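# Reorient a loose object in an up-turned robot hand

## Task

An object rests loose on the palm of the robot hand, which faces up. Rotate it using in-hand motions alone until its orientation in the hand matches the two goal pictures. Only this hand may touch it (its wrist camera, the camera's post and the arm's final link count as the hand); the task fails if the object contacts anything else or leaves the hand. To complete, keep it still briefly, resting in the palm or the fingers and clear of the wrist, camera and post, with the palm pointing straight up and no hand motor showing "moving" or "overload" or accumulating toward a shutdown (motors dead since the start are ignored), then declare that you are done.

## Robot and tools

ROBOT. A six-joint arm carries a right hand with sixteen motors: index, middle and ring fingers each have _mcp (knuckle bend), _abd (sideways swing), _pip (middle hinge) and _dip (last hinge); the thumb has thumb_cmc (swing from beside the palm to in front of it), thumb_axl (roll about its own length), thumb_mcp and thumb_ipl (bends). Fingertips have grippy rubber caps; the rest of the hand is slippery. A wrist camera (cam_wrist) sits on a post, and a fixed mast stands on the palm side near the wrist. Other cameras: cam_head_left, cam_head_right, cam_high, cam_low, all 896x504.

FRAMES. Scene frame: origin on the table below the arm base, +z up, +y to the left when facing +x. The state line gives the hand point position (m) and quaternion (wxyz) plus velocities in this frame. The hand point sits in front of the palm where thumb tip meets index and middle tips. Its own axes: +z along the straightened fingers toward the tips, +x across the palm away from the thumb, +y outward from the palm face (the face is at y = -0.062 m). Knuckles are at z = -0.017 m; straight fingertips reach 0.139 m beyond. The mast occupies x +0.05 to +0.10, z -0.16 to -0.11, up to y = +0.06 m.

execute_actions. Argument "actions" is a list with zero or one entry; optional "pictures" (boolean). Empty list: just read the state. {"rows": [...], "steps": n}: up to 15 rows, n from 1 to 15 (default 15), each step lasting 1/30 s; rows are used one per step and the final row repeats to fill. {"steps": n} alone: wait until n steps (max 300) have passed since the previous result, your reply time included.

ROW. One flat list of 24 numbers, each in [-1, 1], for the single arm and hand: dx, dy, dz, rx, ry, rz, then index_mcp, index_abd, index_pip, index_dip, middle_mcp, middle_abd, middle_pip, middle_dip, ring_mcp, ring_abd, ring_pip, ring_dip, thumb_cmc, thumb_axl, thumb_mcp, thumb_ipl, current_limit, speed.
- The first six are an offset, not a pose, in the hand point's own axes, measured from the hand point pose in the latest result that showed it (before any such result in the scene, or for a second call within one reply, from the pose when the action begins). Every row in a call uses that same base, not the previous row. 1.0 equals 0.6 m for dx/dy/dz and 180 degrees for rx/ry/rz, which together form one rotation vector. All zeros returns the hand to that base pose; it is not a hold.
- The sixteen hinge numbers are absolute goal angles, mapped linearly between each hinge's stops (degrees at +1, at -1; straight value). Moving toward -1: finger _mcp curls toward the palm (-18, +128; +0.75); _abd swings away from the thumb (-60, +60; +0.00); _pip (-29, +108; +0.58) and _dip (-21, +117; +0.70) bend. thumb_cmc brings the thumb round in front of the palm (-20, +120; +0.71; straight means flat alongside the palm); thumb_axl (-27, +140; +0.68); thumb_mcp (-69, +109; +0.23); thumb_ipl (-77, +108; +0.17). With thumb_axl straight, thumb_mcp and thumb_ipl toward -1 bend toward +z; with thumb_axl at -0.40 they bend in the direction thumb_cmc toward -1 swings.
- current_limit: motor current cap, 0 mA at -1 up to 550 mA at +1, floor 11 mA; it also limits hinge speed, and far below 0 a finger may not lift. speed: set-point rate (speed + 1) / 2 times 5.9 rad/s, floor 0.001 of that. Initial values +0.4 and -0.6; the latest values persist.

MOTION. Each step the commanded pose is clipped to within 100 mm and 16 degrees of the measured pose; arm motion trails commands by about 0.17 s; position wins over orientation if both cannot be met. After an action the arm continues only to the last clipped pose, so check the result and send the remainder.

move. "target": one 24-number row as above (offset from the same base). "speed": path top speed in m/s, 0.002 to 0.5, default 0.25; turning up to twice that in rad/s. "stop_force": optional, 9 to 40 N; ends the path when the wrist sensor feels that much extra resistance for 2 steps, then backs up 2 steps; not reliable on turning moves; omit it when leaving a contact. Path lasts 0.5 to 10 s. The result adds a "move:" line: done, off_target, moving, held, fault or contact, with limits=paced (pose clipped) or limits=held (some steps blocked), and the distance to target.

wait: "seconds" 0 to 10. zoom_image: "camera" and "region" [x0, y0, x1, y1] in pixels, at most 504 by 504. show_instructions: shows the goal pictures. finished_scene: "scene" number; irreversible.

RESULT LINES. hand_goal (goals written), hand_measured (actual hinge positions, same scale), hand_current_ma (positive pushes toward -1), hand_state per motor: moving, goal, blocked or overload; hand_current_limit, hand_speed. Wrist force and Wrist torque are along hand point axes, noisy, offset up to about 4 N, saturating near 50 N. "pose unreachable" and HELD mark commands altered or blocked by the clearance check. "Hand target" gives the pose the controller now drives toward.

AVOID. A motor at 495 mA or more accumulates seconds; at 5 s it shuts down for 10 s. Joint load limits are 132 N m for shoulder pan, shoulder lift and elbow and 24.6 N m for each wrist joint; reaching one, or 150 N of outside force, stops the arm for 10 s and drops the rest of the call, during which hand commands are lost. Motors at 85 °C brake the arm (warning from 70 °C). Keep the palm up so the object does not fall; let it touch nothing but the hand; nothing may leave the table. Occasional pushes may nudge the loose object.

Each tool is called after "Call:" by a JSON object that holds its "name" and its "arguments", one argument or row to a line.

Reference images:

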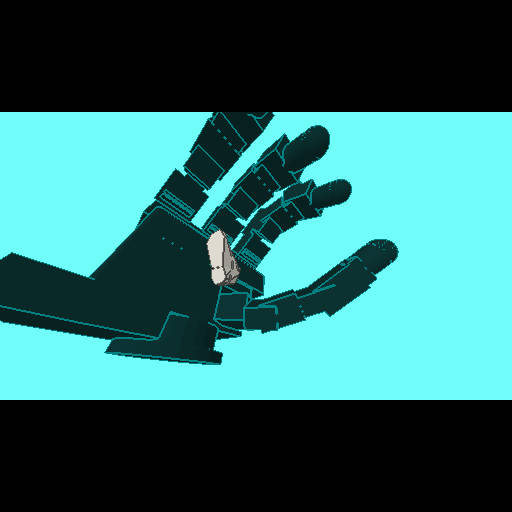

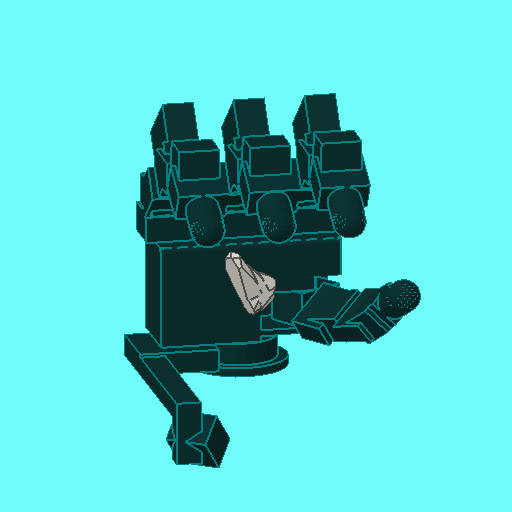

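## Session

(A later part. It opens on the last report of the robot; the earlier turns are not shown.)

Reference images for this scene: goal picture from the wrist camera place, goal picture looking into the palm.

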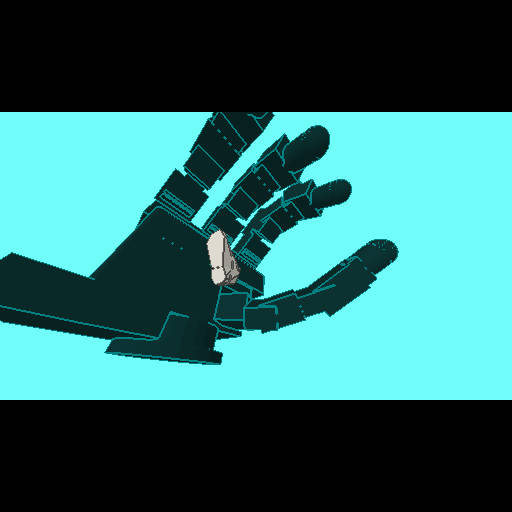

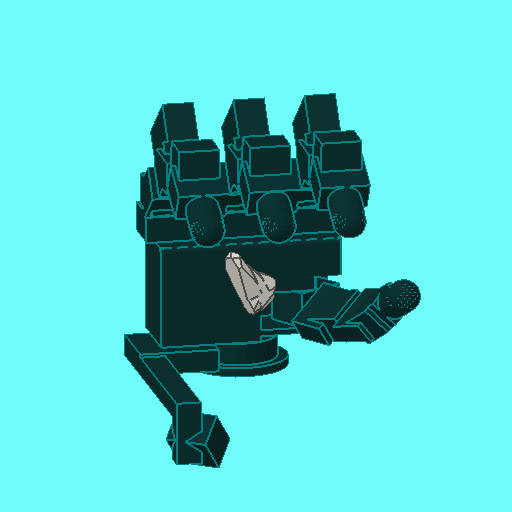

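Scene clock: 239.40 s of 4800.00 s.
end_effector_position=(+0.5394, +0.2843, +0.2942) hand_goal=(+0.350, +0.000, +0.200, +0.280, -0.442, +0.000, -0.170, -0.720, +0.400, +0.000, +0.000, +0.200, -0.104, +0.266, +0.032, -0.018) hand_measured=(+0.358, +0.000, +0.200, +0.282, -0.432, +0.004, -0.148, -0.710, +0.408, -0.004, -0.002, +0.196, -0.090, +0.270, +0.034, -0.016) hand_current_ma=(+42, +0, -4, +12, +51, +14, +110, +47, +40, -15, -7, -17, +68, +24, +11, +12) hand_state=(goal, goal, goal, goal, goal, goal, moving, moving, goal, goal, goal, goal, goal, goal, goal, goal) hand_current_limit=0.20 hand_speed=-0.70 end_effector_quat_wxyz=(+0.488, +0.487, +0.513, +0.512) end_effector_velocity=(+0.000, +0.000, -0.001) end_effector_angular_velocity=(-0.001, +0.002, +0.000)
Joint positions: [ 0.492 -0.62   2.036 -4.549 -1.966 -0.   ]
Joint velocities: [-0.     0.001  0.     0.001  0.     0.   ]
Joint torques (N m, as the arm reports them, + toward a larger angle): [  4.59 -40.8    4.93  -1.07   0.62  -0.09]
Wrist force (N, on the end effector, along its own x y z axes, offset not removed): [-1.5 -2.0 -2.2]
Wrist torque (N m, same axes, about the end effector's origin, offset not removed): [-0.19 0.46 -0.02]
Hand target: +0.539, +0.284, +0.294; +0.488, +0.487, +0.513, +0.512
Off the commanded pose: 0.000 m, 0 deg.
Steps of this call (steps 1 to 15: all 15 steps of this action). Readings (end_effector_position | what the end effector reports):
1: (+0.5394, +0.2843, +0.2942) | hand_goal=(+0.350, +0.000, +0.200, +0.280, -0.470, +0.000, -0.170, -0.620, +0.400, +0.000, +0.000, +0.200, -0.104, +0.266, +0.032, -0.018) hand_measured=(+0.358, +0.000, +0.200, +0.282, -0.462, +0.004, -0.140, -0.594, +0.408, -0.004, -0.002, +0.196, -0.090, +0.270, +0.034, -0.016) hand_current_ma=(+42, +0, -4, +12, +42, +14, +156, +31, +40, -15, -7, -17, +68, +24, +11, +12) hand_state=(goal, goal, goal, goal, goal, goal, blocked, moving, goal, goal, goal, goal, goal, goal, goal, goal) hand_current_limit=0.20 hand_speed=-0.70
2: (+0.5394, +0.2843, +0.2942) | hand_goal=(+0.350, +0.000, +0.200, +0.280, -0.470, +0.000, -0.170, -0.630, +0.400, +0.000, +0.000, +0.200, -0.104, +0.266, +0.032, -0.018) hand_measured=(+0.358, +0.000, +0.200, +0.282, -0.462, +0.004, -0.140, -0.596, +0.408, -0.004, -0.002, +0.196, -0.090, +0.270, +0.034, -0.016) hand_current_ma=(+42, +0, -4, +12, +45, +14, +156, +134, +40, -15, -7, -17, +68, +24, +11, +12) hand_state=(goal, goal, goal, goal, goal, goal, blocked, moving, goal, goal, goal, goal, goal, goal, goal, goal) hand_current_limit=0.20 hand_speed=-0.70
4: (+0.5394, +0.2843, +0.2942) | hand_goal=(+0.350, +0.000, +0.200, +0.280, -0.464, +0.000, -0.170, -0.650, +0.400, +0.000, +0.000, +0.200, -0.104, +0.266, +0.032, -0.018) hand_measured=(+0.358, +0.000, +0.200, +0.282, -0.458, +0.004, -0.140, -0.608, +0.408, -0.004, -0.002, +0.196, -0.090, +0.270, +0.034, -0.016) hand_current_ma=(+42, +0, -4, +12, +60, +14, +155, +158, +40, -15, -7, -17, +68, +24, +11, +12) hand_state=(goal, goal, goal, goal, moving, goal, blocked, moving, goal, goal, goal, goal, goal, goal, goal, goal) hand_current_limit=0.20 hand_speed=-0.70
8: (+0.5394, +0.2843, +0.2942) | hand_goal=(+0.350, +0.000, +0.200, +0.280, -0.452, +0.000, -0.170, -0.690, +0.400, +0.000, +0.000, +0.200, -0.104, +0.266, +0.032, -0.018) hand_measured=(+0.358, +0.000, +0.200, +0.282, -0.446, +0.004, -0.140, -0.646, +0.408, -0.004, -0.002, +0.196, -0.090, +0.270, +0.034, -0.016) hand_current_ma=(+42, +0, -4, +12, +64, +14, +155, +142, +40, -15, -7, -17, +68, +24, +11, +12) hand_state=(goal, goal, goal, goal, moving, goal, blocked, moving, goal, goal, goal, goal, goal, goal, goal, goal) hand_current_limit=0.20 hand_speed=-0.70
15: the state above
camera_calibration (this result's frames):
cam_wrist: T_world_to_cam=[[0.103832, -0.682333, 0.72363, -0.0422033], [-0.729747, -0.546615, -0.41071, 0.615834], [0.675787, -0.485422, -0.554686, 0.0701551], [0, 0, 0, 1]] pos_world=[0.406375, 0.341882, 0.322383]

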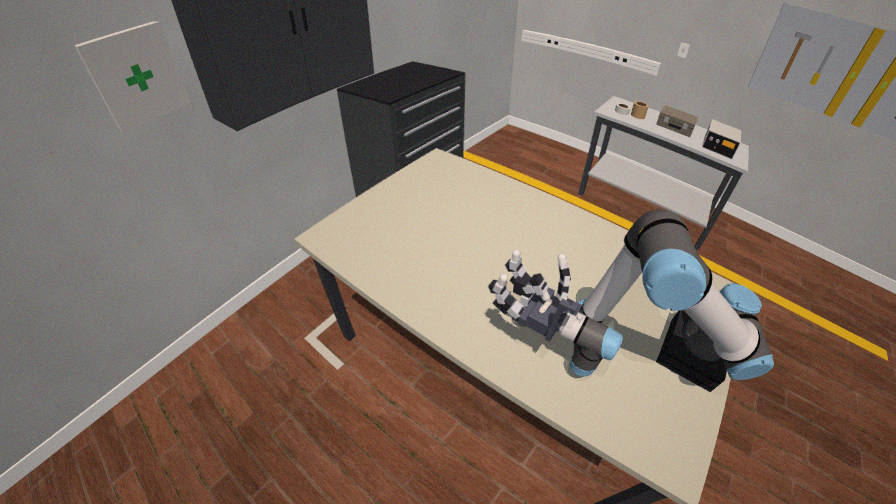

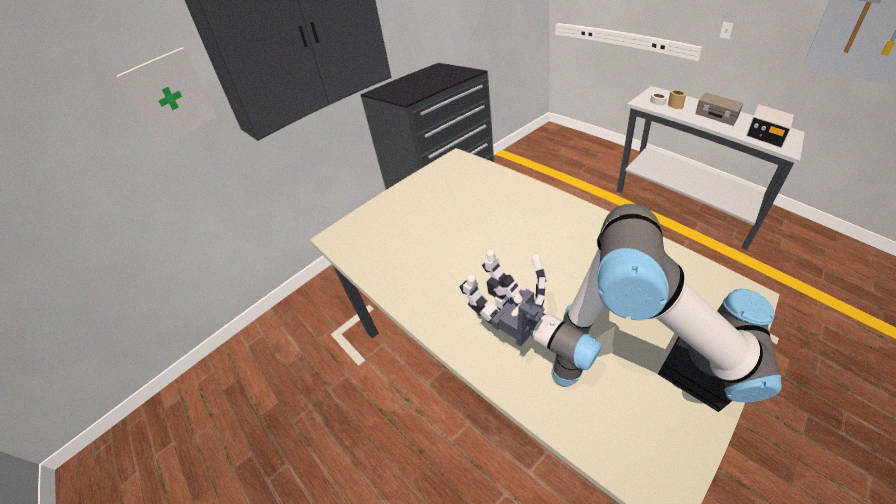

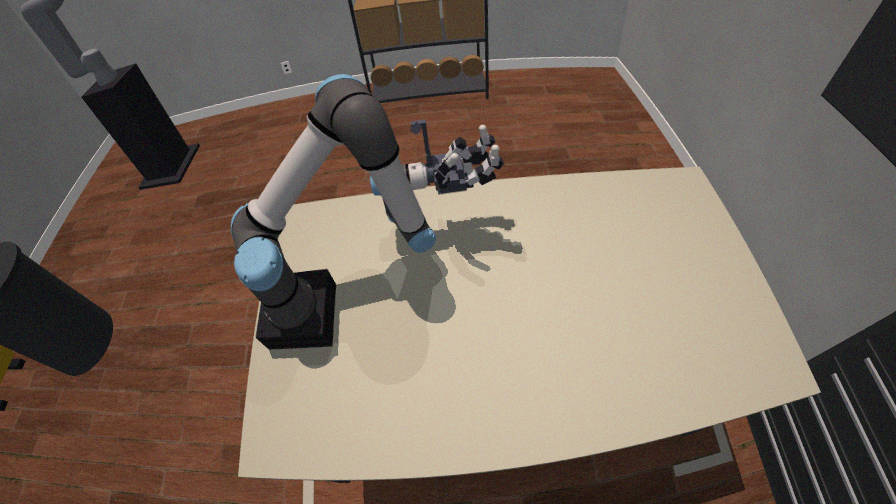

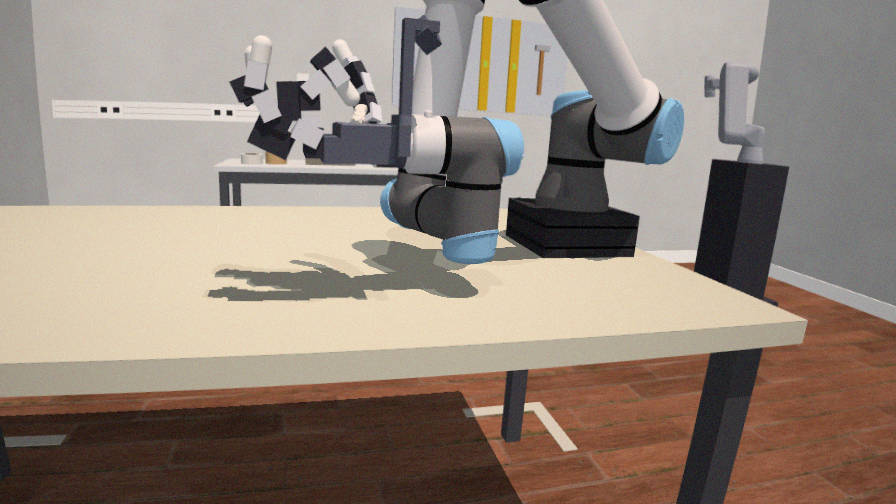

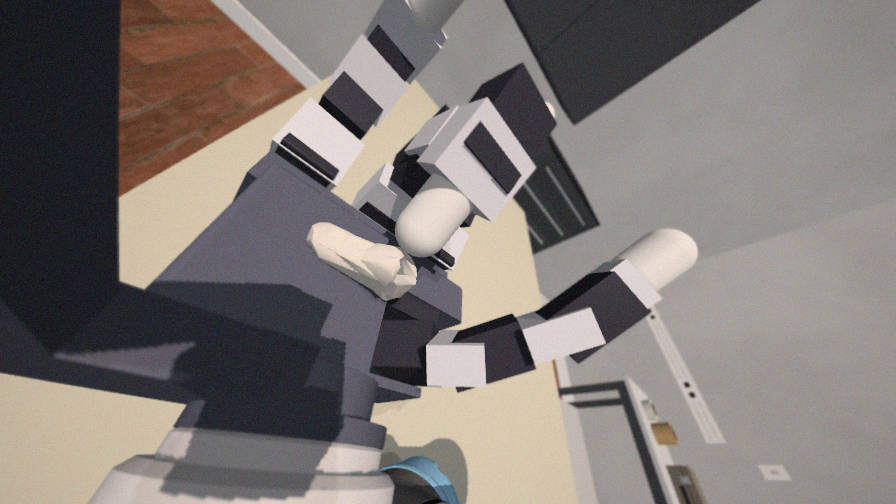

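Call:
{"name": "move", "arguments": {
  "target": [0,0,0,0,0,0,0.35,0,0.2,0.28,-0.46,0,0.43,-0.79,0.4,0,0,0.2,-0.104,0.266,0.032,-0.018,0.4,-0.3]
}}

Call:
{"name": "move", "arguments": {
  "target": [0,0,0,0,0,0,0.35,0,0.2,0.28,-0.94,0,0.43,-0.79,0.4,0,0,0.2,-0.104,0.266,0.032,-0.018,0.4,-0.5]
}}

Call:
{"name": "zoom_image", "arguments": {
  "camera": "cam_low",
  "region": [270, 50, 420, 170]
}}

Scene clock: 257.87 s of 4800.00 s.
end_effector_position=(+0.5394, +0.2843, +0.2942) hand_goal=(+0.350, +0.000, +0.200, +0.280, -0.460, +0.000, +0.430, -0.790, +0.400, +0.000, +0.000, +0.200, -0.104, +0.266, +0.032, -0.018) hand_measured=(+0.358, +0.000, +0.200, +0.282, -0.458, +0.004, +0.426, -0.788, +0.408, -0.004, -0.002, +0.196, -0.090, +0.270, +0.034, -0.016) hand_current_ma=(+42, +0, -4, +12, +13, +14, -23, +11, +40, -15, -7, -17, +68, +24, +11, +12) hand_state=(goal, goal, goal, goal, goal, goal, goal, goal, goal, goal, goal, goal, goal, goal, goal, goal) hand_current_limit=0.40 hand_speed=-0.30 end_effector_quat_wxyz=(+0.488, +0.487, +0.513, +0.512) end_effector_velocity=(-0.000, +0.000, +0.000) end_effector_angular_velocity=(-0.000, +0.000, +0.000)
Joint positions: [ 0.492 -0.62   2.036 -4.549 -1.966 -0.   ]
Joint velocities: [ 0.    -0.     0.001 -0.     0.    -0.   ]
Joint torques (N m, as the arm reports them, + toward a larger angle): [  5.11 -40.9    4.43  -1.1    0.43  -0.01]
Wrist force (N, on the end effector, along its own x y z axes, offset not removed): [-3.8 0.6 -1.9]
Wrist torque (N m, same axes, about the end effector's origin, offset not removed): [0.11 0.76 -0.16]
Hand target: +0.539, +0.284, +0.294; +0.488, +0.487, +0.513, +0.512
Off the commanded pose: 0.000 m, 0 deg.
After step 90, 14.73 s passed at rest.
move: done
camera_calibration (this result's frames):
cam_wrist: T_world_to_cam=[[0.103832, -0.682333, 0.72363, -0.0422032], [-0.729746, -0.546615, -0.41071, 0.615834], [0.675788, -0.485421, -0.554686, 0.070155], [0, 0, 0, 1]] pos_world=[0.406375, 0.341882, 0.322383]

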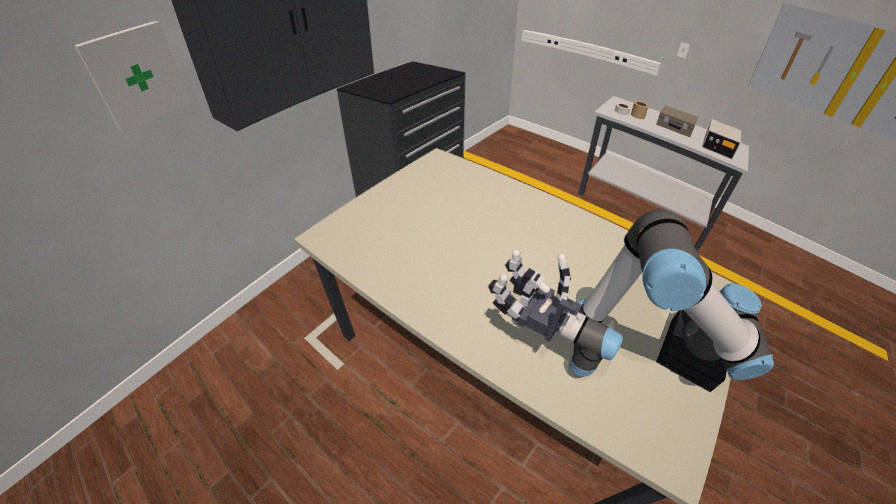

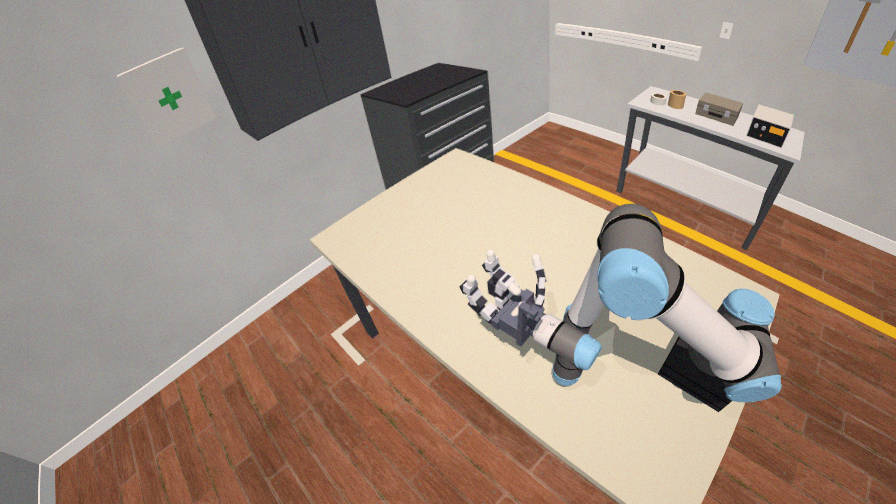

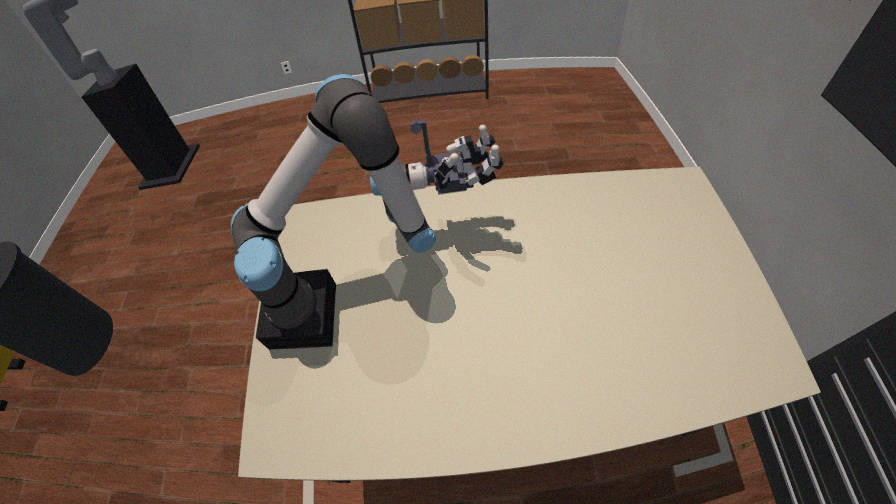

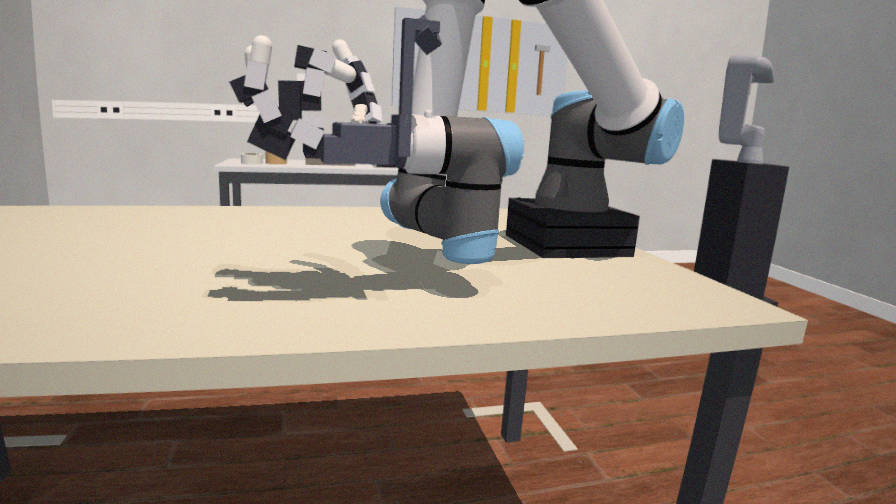

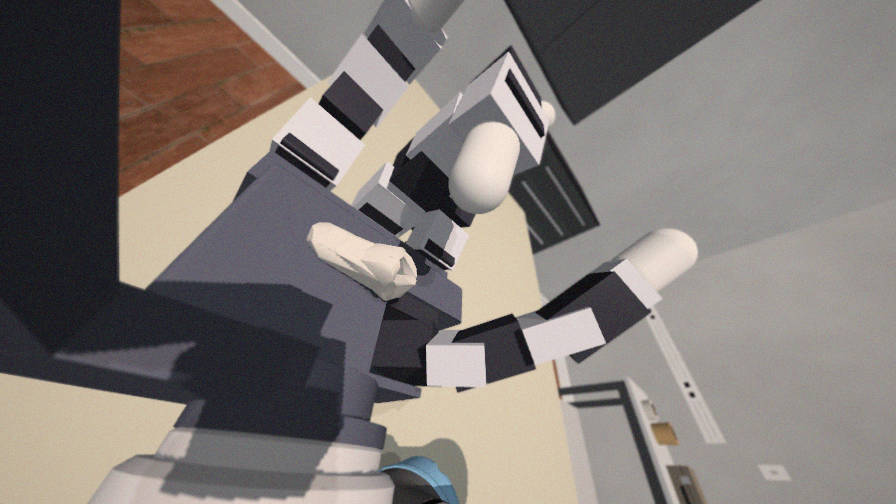

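Scene clock: 258.57 s of 4800.00 s.
end_effector_position=(+0.5394, +0.2843, +0.2942) hand_goal=(+0.350, +0.000, +0.200, +0.280, -0.940, +0.000, +0.430, -0.790, +0.400, +0.000, +0.000, +0.200, -0.104, +0.266, +0.032, -0.018) hand_measured=(+0.358, +0.000, +0.200, +0.282, -0.944, +0.002, +0.428, -0.788, +0.408, -0.004, -0.002, +0.196, -0.090, +0.270, +0.034, -0.016) hand_current_ma=(+42, +0, -4, +12, -20, +14, -15, +11, +40, -15, -7, -17, +68, +24, +11, +12) hand_state=(goal, goal, goal, goal, goal, goal, goal, goal, goal, goal, goal, goal, goal, goal, goal, goal) hand_current_limit=0.40 hand_speed=-0.50 end_effector_quat_wxyz=(+0.488, +0.487, +0.513, +0.512) end_effector_velocity=(+0.000, +0.000, -0.000) end_effector_angular_velocity=(-0.001, +0.001, +0.000)
Joint positions: [ 0.492 -0.62   2.036 -4.549 -1.966 -0.   ]
Joint velocities: [ 0.    -0.     0.     0.001  0.    -0.   ]
Joint torques (N m, as the arm reports them, + toward a larger angle): [  5.22 -40.75   4.74  -1.06   0.5   -0.09]
Wrist force (N, on the end effector, along its own x y z axes, offset not removed): [1.2 1.8 1.7]
Wrist torque (N m, same axes, about the end effector's origin, offset not removed): [-0.05 -0.09 0.34]
Hand target: +0.539, +0.284, +0.294; +0.488, +0.487, +0.513, +0.512
Off the commanded pose: 0.000 m, 0 deg.
move: done
camera_calibration (this result's frames):
cam_wrist: T_world_to_cam=[[0.103832, -0.682333, 0.72363, -0.0422032], [-0.729746, -0.546615, -0.41071, 0.615834], [0.675788, -0.485422, -0.554686, 0.070155], [0, 0, 0, 1]] pos_world=[0.406375, 0.341882, 0.322383]

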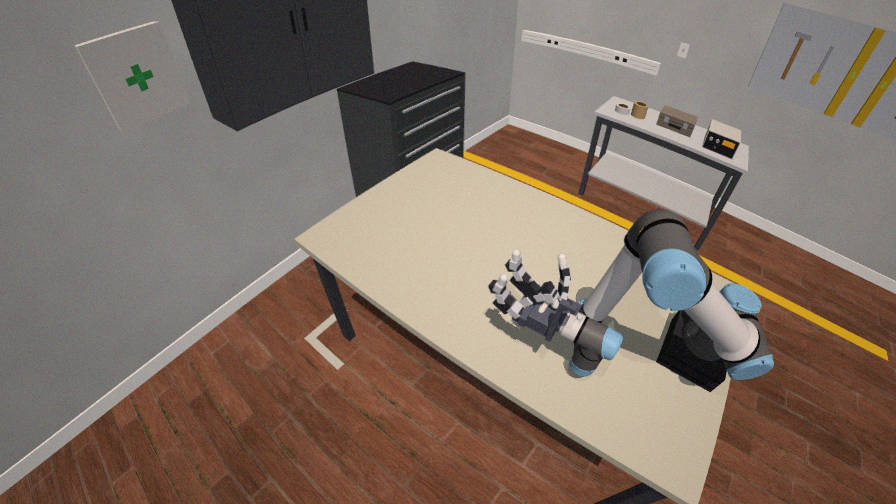

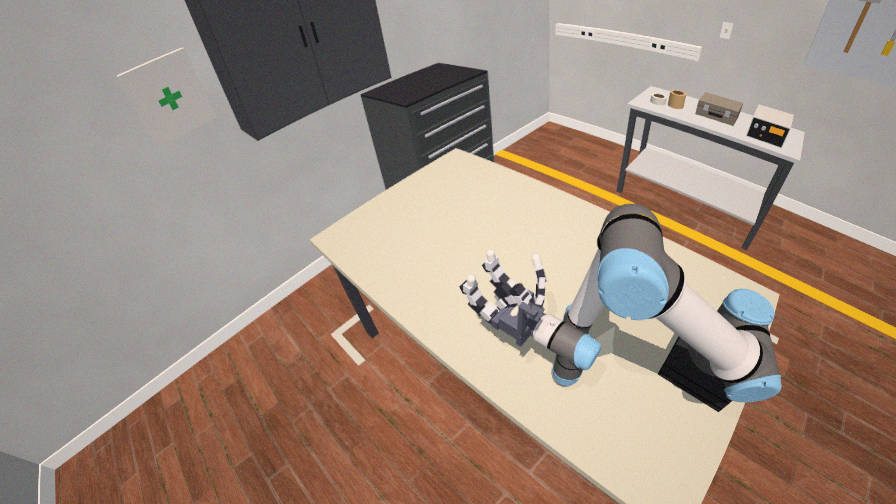

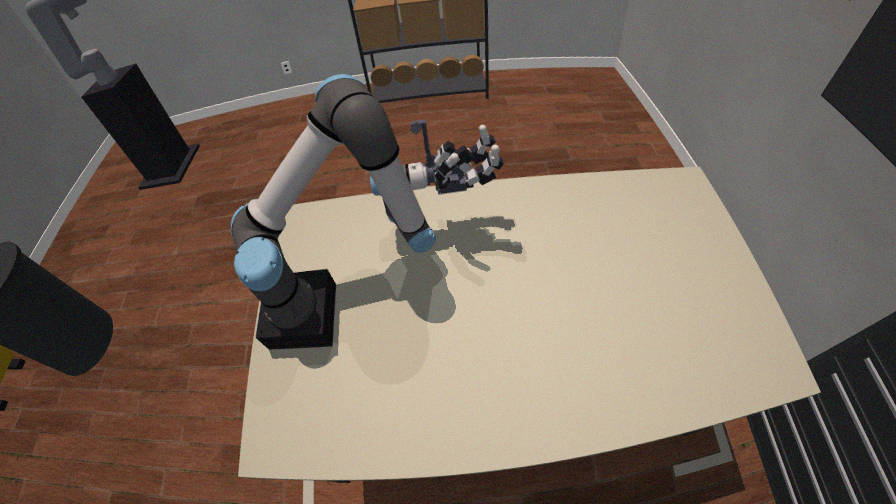

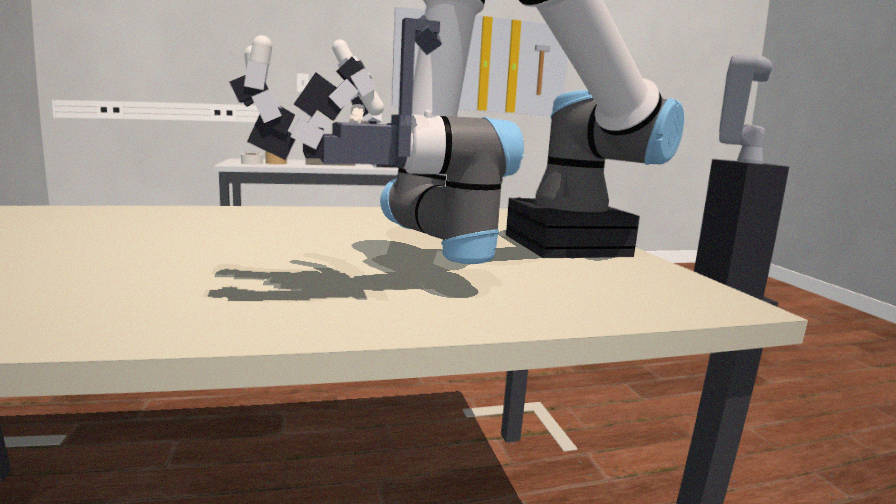

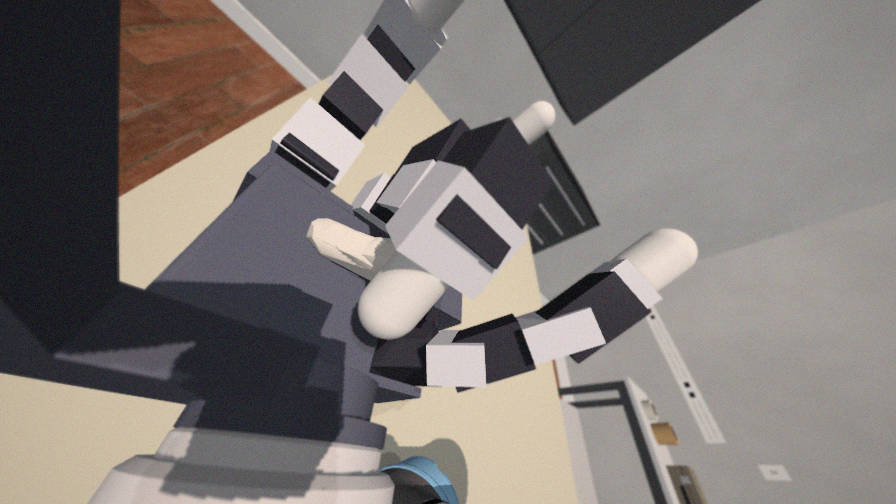

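Region (270, 50, 420, 170) of cam_low's 896x504 image, scaled by 3.360, with more detail than that image has; it fills the top 403 rows of this view, and the rest is white.

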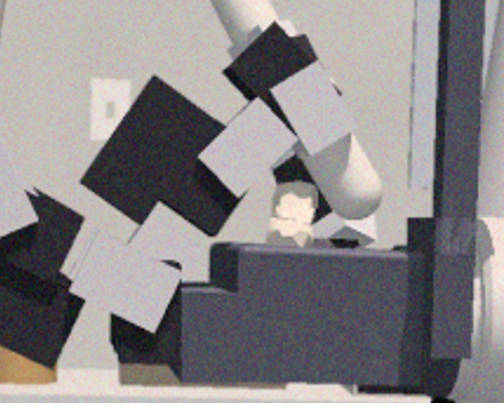

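Call:
{"name": "move", "arguments": {
  "target": [0,0,0,-0.083,0,0,0.35,0,0.2,0.28,-0.96,-0.08,0.43,-0.84,0.4,0,0,0.2,-0.104,0.266,0.032,-0.018,0.4,-0.8],
  "speed": 0.15
}}

Call:
{"name": "zoom_image", "arguments": {
  "camera": "cam_low",
  "region": [270, 60, 420, 180]
}}

Scene clock: 285.27 s of 4800.00 s.
end_effector_position=(+0.5393, +0.2842, +0.2946) hand_goal=(+0.350, +0.000, +0.200, +0.280, -0.960, -0.080, +0.430, -0.840, +0.400, +0.000, +0.000, +0.200, -0.104, +0.266, +0.032, -0.018) hand_measured=(+0.358, +0.000, +0.200, +0.282, -0.968, -0.078, +0.428, -0.838, +0.408, -0.004, +0.000, +0.196, -0.092, +0.270, +0.034, -0.016) hand_current_ma=(+46, +0, -2, +11, -38, +11, -15, +13, +45, -13, -6, -16, +60, +22, +10, +11) hand_state=(goal, goal, goal, goal, goal, goal, goal, goal, goal, goal, goal, goal, goal, goal, goal, goal) hand_current_limit=0.40 hand_speed=-0.80 end_effector_quat_wxyz=(+0.541, +0.427, +0.449, +0.568) end_effector_velocity=(+0.000, +0.000, -0.001) end_effector_angular_velocity=(-0.001, +0.002, +0.000)
Joint positions: [ 0.47  -0.481  1.86  -4.762 -1.933 -0.091]
Joint velocities: [-0.     0.001  0.     0.001  0.     0.   ]
Joint torques (N m, as the arm reports them, + toward a larger angle): [  0.89 -45.46  -5.94  -1.35   0.22  -0.1 ]
Wrist force (N, on the end effector, along its own x y z axes, offset not removed): [0.6 0.2 -0.3]
Wrist torque (N m, same axes, about the end effector's origin, offset not removed): [-0.08 0.15 0.07]
Hand target: +0.539, +0.284, +0.295; +0.541, +0.427, +0.449, +0.568
Off the commanded pose: 0.000 m, 2 deg.
FORCE FAULT: contact force on the arm reached its limit, and the arm stopped for 10 seconds. The contact can be on any part of the arm, not only on its tool. The arm's remaining commands of this call were not run. The arm holds still and accepts commands again. Move the arm away from the contact; if what it grips holds it there, let go first. Pushing or pulling that hard again can fault the arm again.
After step 90, 12.73 s passed at rest.
move: fault
camera_calibration (this result's frames):
cam_wrist: T_world_to_cam=[[-0.0656579, -0.690852, 0.720009, 0.052371], [-0.614295, -0.540638, -0.574762, 0.60027], [0.78634, -0.480036, -0.38889, -0.0395466], [0, 0, 0, 1]] pos_world=[0.403278, 0.341725, 0.291925]

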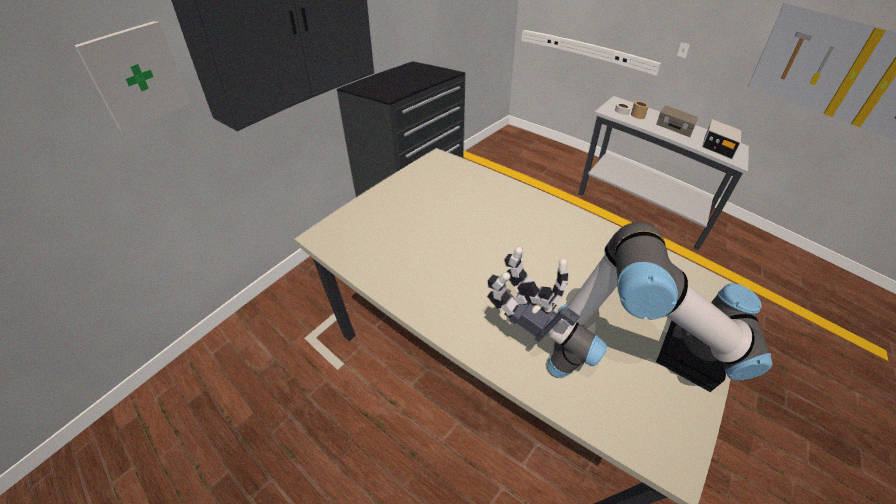

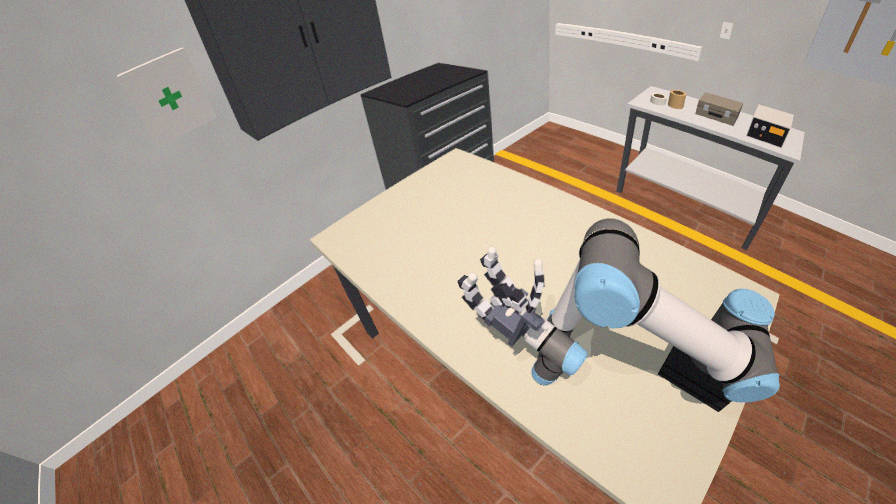

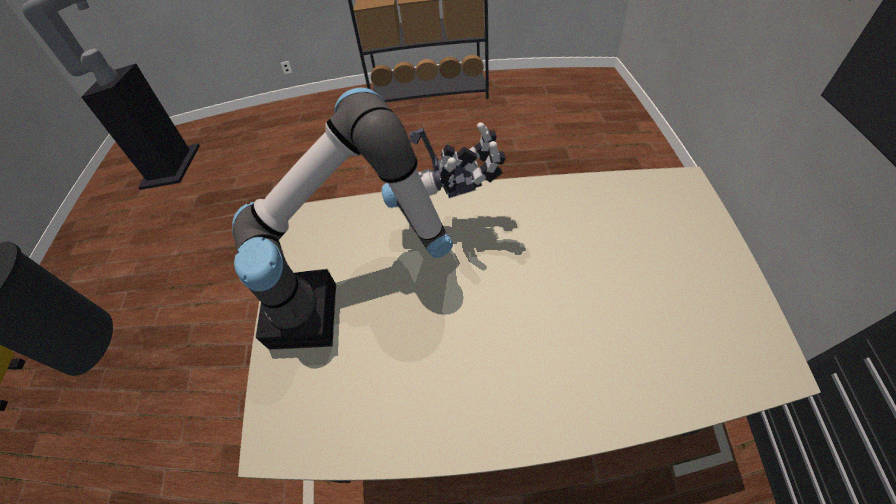

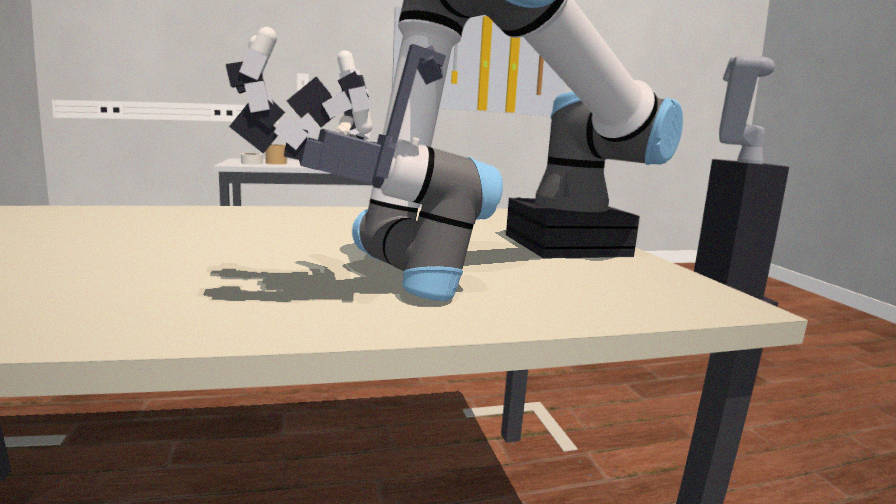

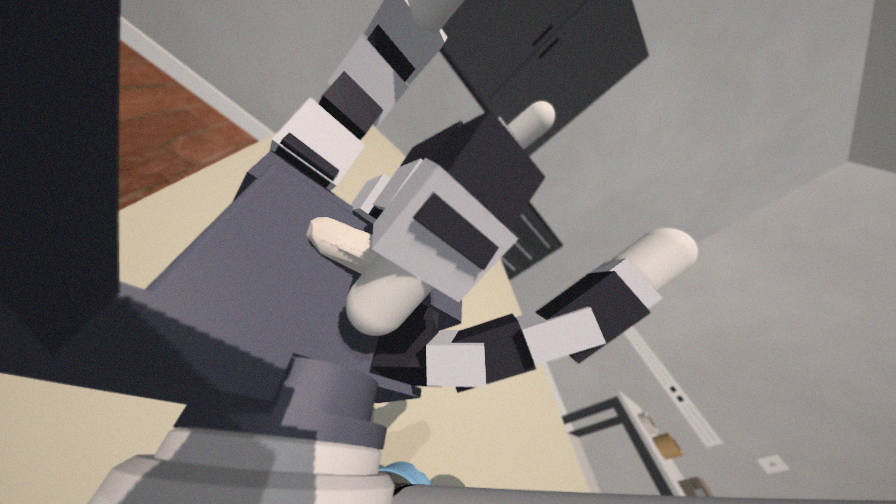

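Region (270, 60, 420, 180) of cam_low's 896x504 image, scaled by 3.360, with more detail than that image has; it fills the top 403 rows of this view, and the rest is white.

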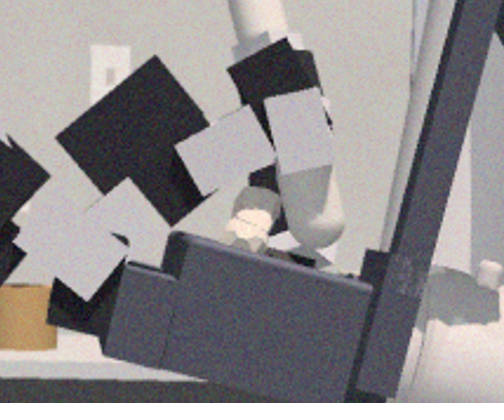

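Call:
{"name": "move", "arguments": {
  "target": [0,0.04,0,0,0,0,0.35,0,0.2,0.28,-0.90,-0.08,0.43,-0.99,0.4,0,0,0.2,-0.104,0.266,0.032,-0.018,0.4,-0.85],
  "speed": 0.05
}}

Call:
{"name": "zoom_image", "arguments": {
  "camera": "cam_low",
  "region": [270, 40, 420, 160]
}}

Scene clock: 291.00 s of 4800.00 s.
end_effector_position=(+0.5337, +0.2840, +0.3178) hand_goal=(+0.350, +0.000, +0.200, +0.280, -0.900, -0.080, +0.430, -0.990, +0.400, +0.000, +0.000, +0.200, -0.104, +0.266, +0.032, -0.018) hand_measured=(+0.358, +0.000, +0.200, +0.282, -0.918, -0.078, +0.428, -0.988, +0.408, -0.004, +0.000, +0.196, -0.092, +0.270, +0.034, -0.016) hand_current_ma=(+46, +0, -2, +11, -100, +11, -15, +16, +45, -13, -6, -16, +60, +22, +10, +11) hand_state=(goal, goal, goal, goal, goal, goal, goal, goal, goal, goal, goal, goal, goal, goal, goal, goal) hand_current_limit=0.40 hand_speed=-0.85 end_effector_quat_wxyz=(+0.541, +0.427, +0.449, +0.568) end_effector_velocity=(-0.001, -0.000, +0.001) end_effector_angular_velocity=(-0.000, +0.001, -0.000)
Joint positions: [ 0.474 -0.539  1.898 -4.742 -1.938 -0.092]
Joint velocities: [ 0.    -0.004  0.003  0.001 -0.001 -0.   ]
Joint torques (N m, as the arm reports them, + toward a larger angle): [ 10.72 -56.74   6.81   1.25  -1.37  -2.12]
Wrist force (N, on the end effector, along its own x y z axes, offset not removed): [-0.5 -0.5 -1.7]
Wrist torque (N m, same axes, about the end effector's origin, offset not removed): [0.00 0.13 0.04]
Hand target: +0.534, +0.284, +0.318; +0.541, +0.427, +0.449, +0.568
Off the commanded pose: 0.000 m, 0 deg.
After step 90, 1.93 s passed at rest.
move: done
camera_calibration (this result's frames):
cam_wrist: T_world_to_cam=[[-0.0656688, -0.690847, 0.720013, 0.0351101], [-0.614291, -0.540639, -0.574766, 0.610039], [0.786342, -0.480042, -0.388878, -0.0263019], [0, 0, 0, 1]] pos_world=[0.397729, 0.341441, 0.315121]

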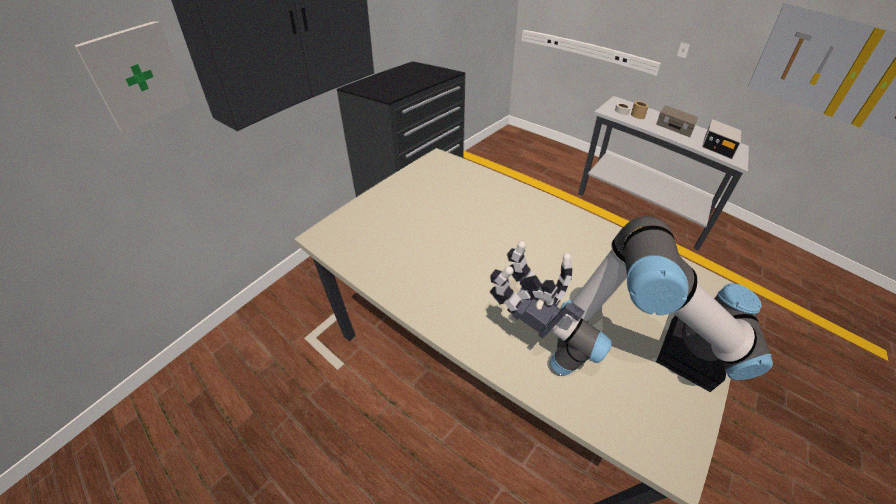

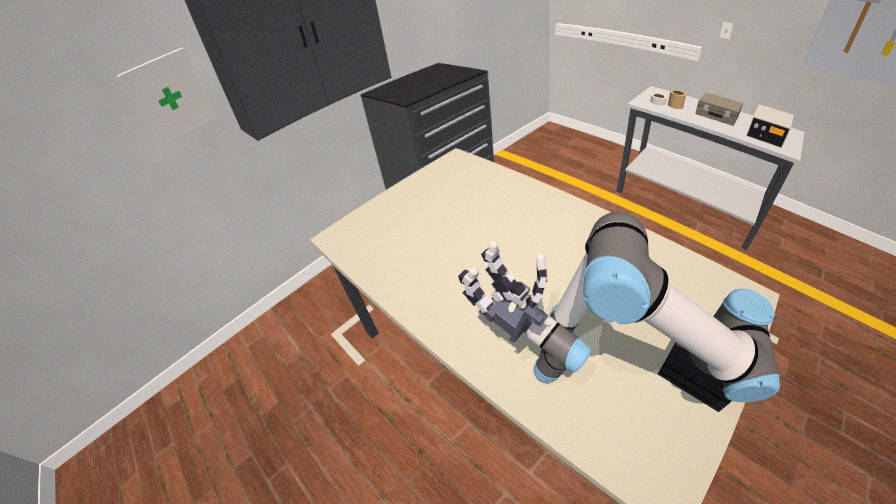

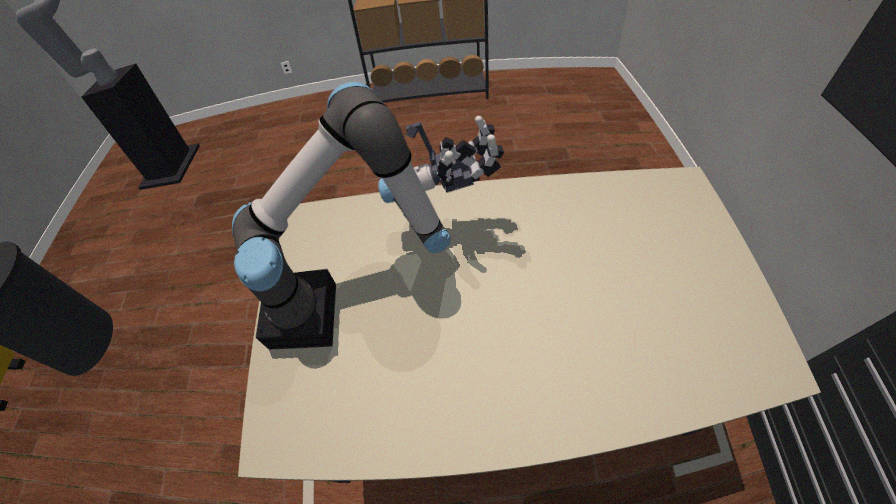

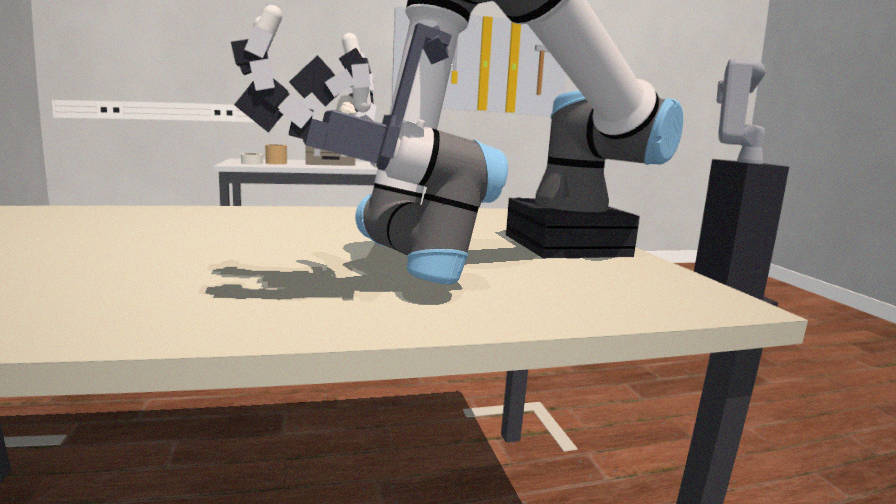

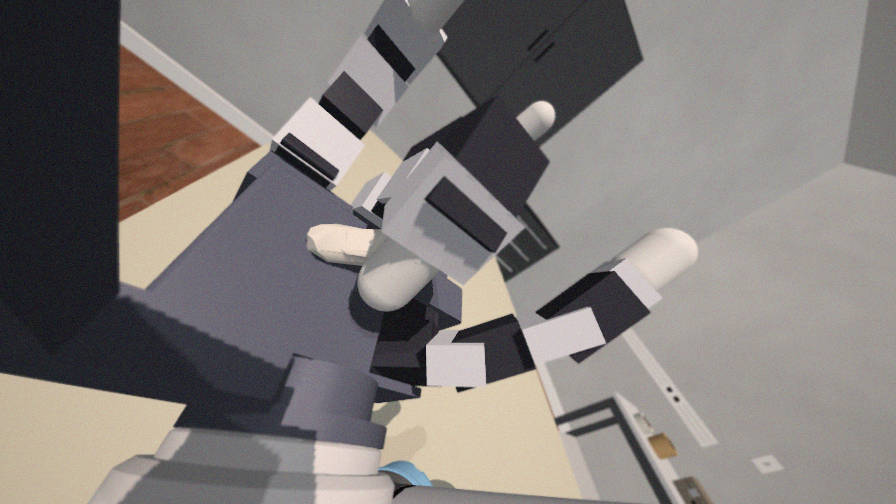

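Region (270, 40, 420, 160) of cam_low's 896x504 image, scaled by 3.360, with more detail than that image has; it fills the top 403 rows of this view, and the rest is white.

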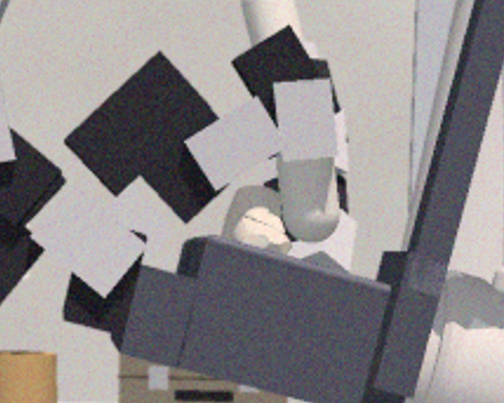

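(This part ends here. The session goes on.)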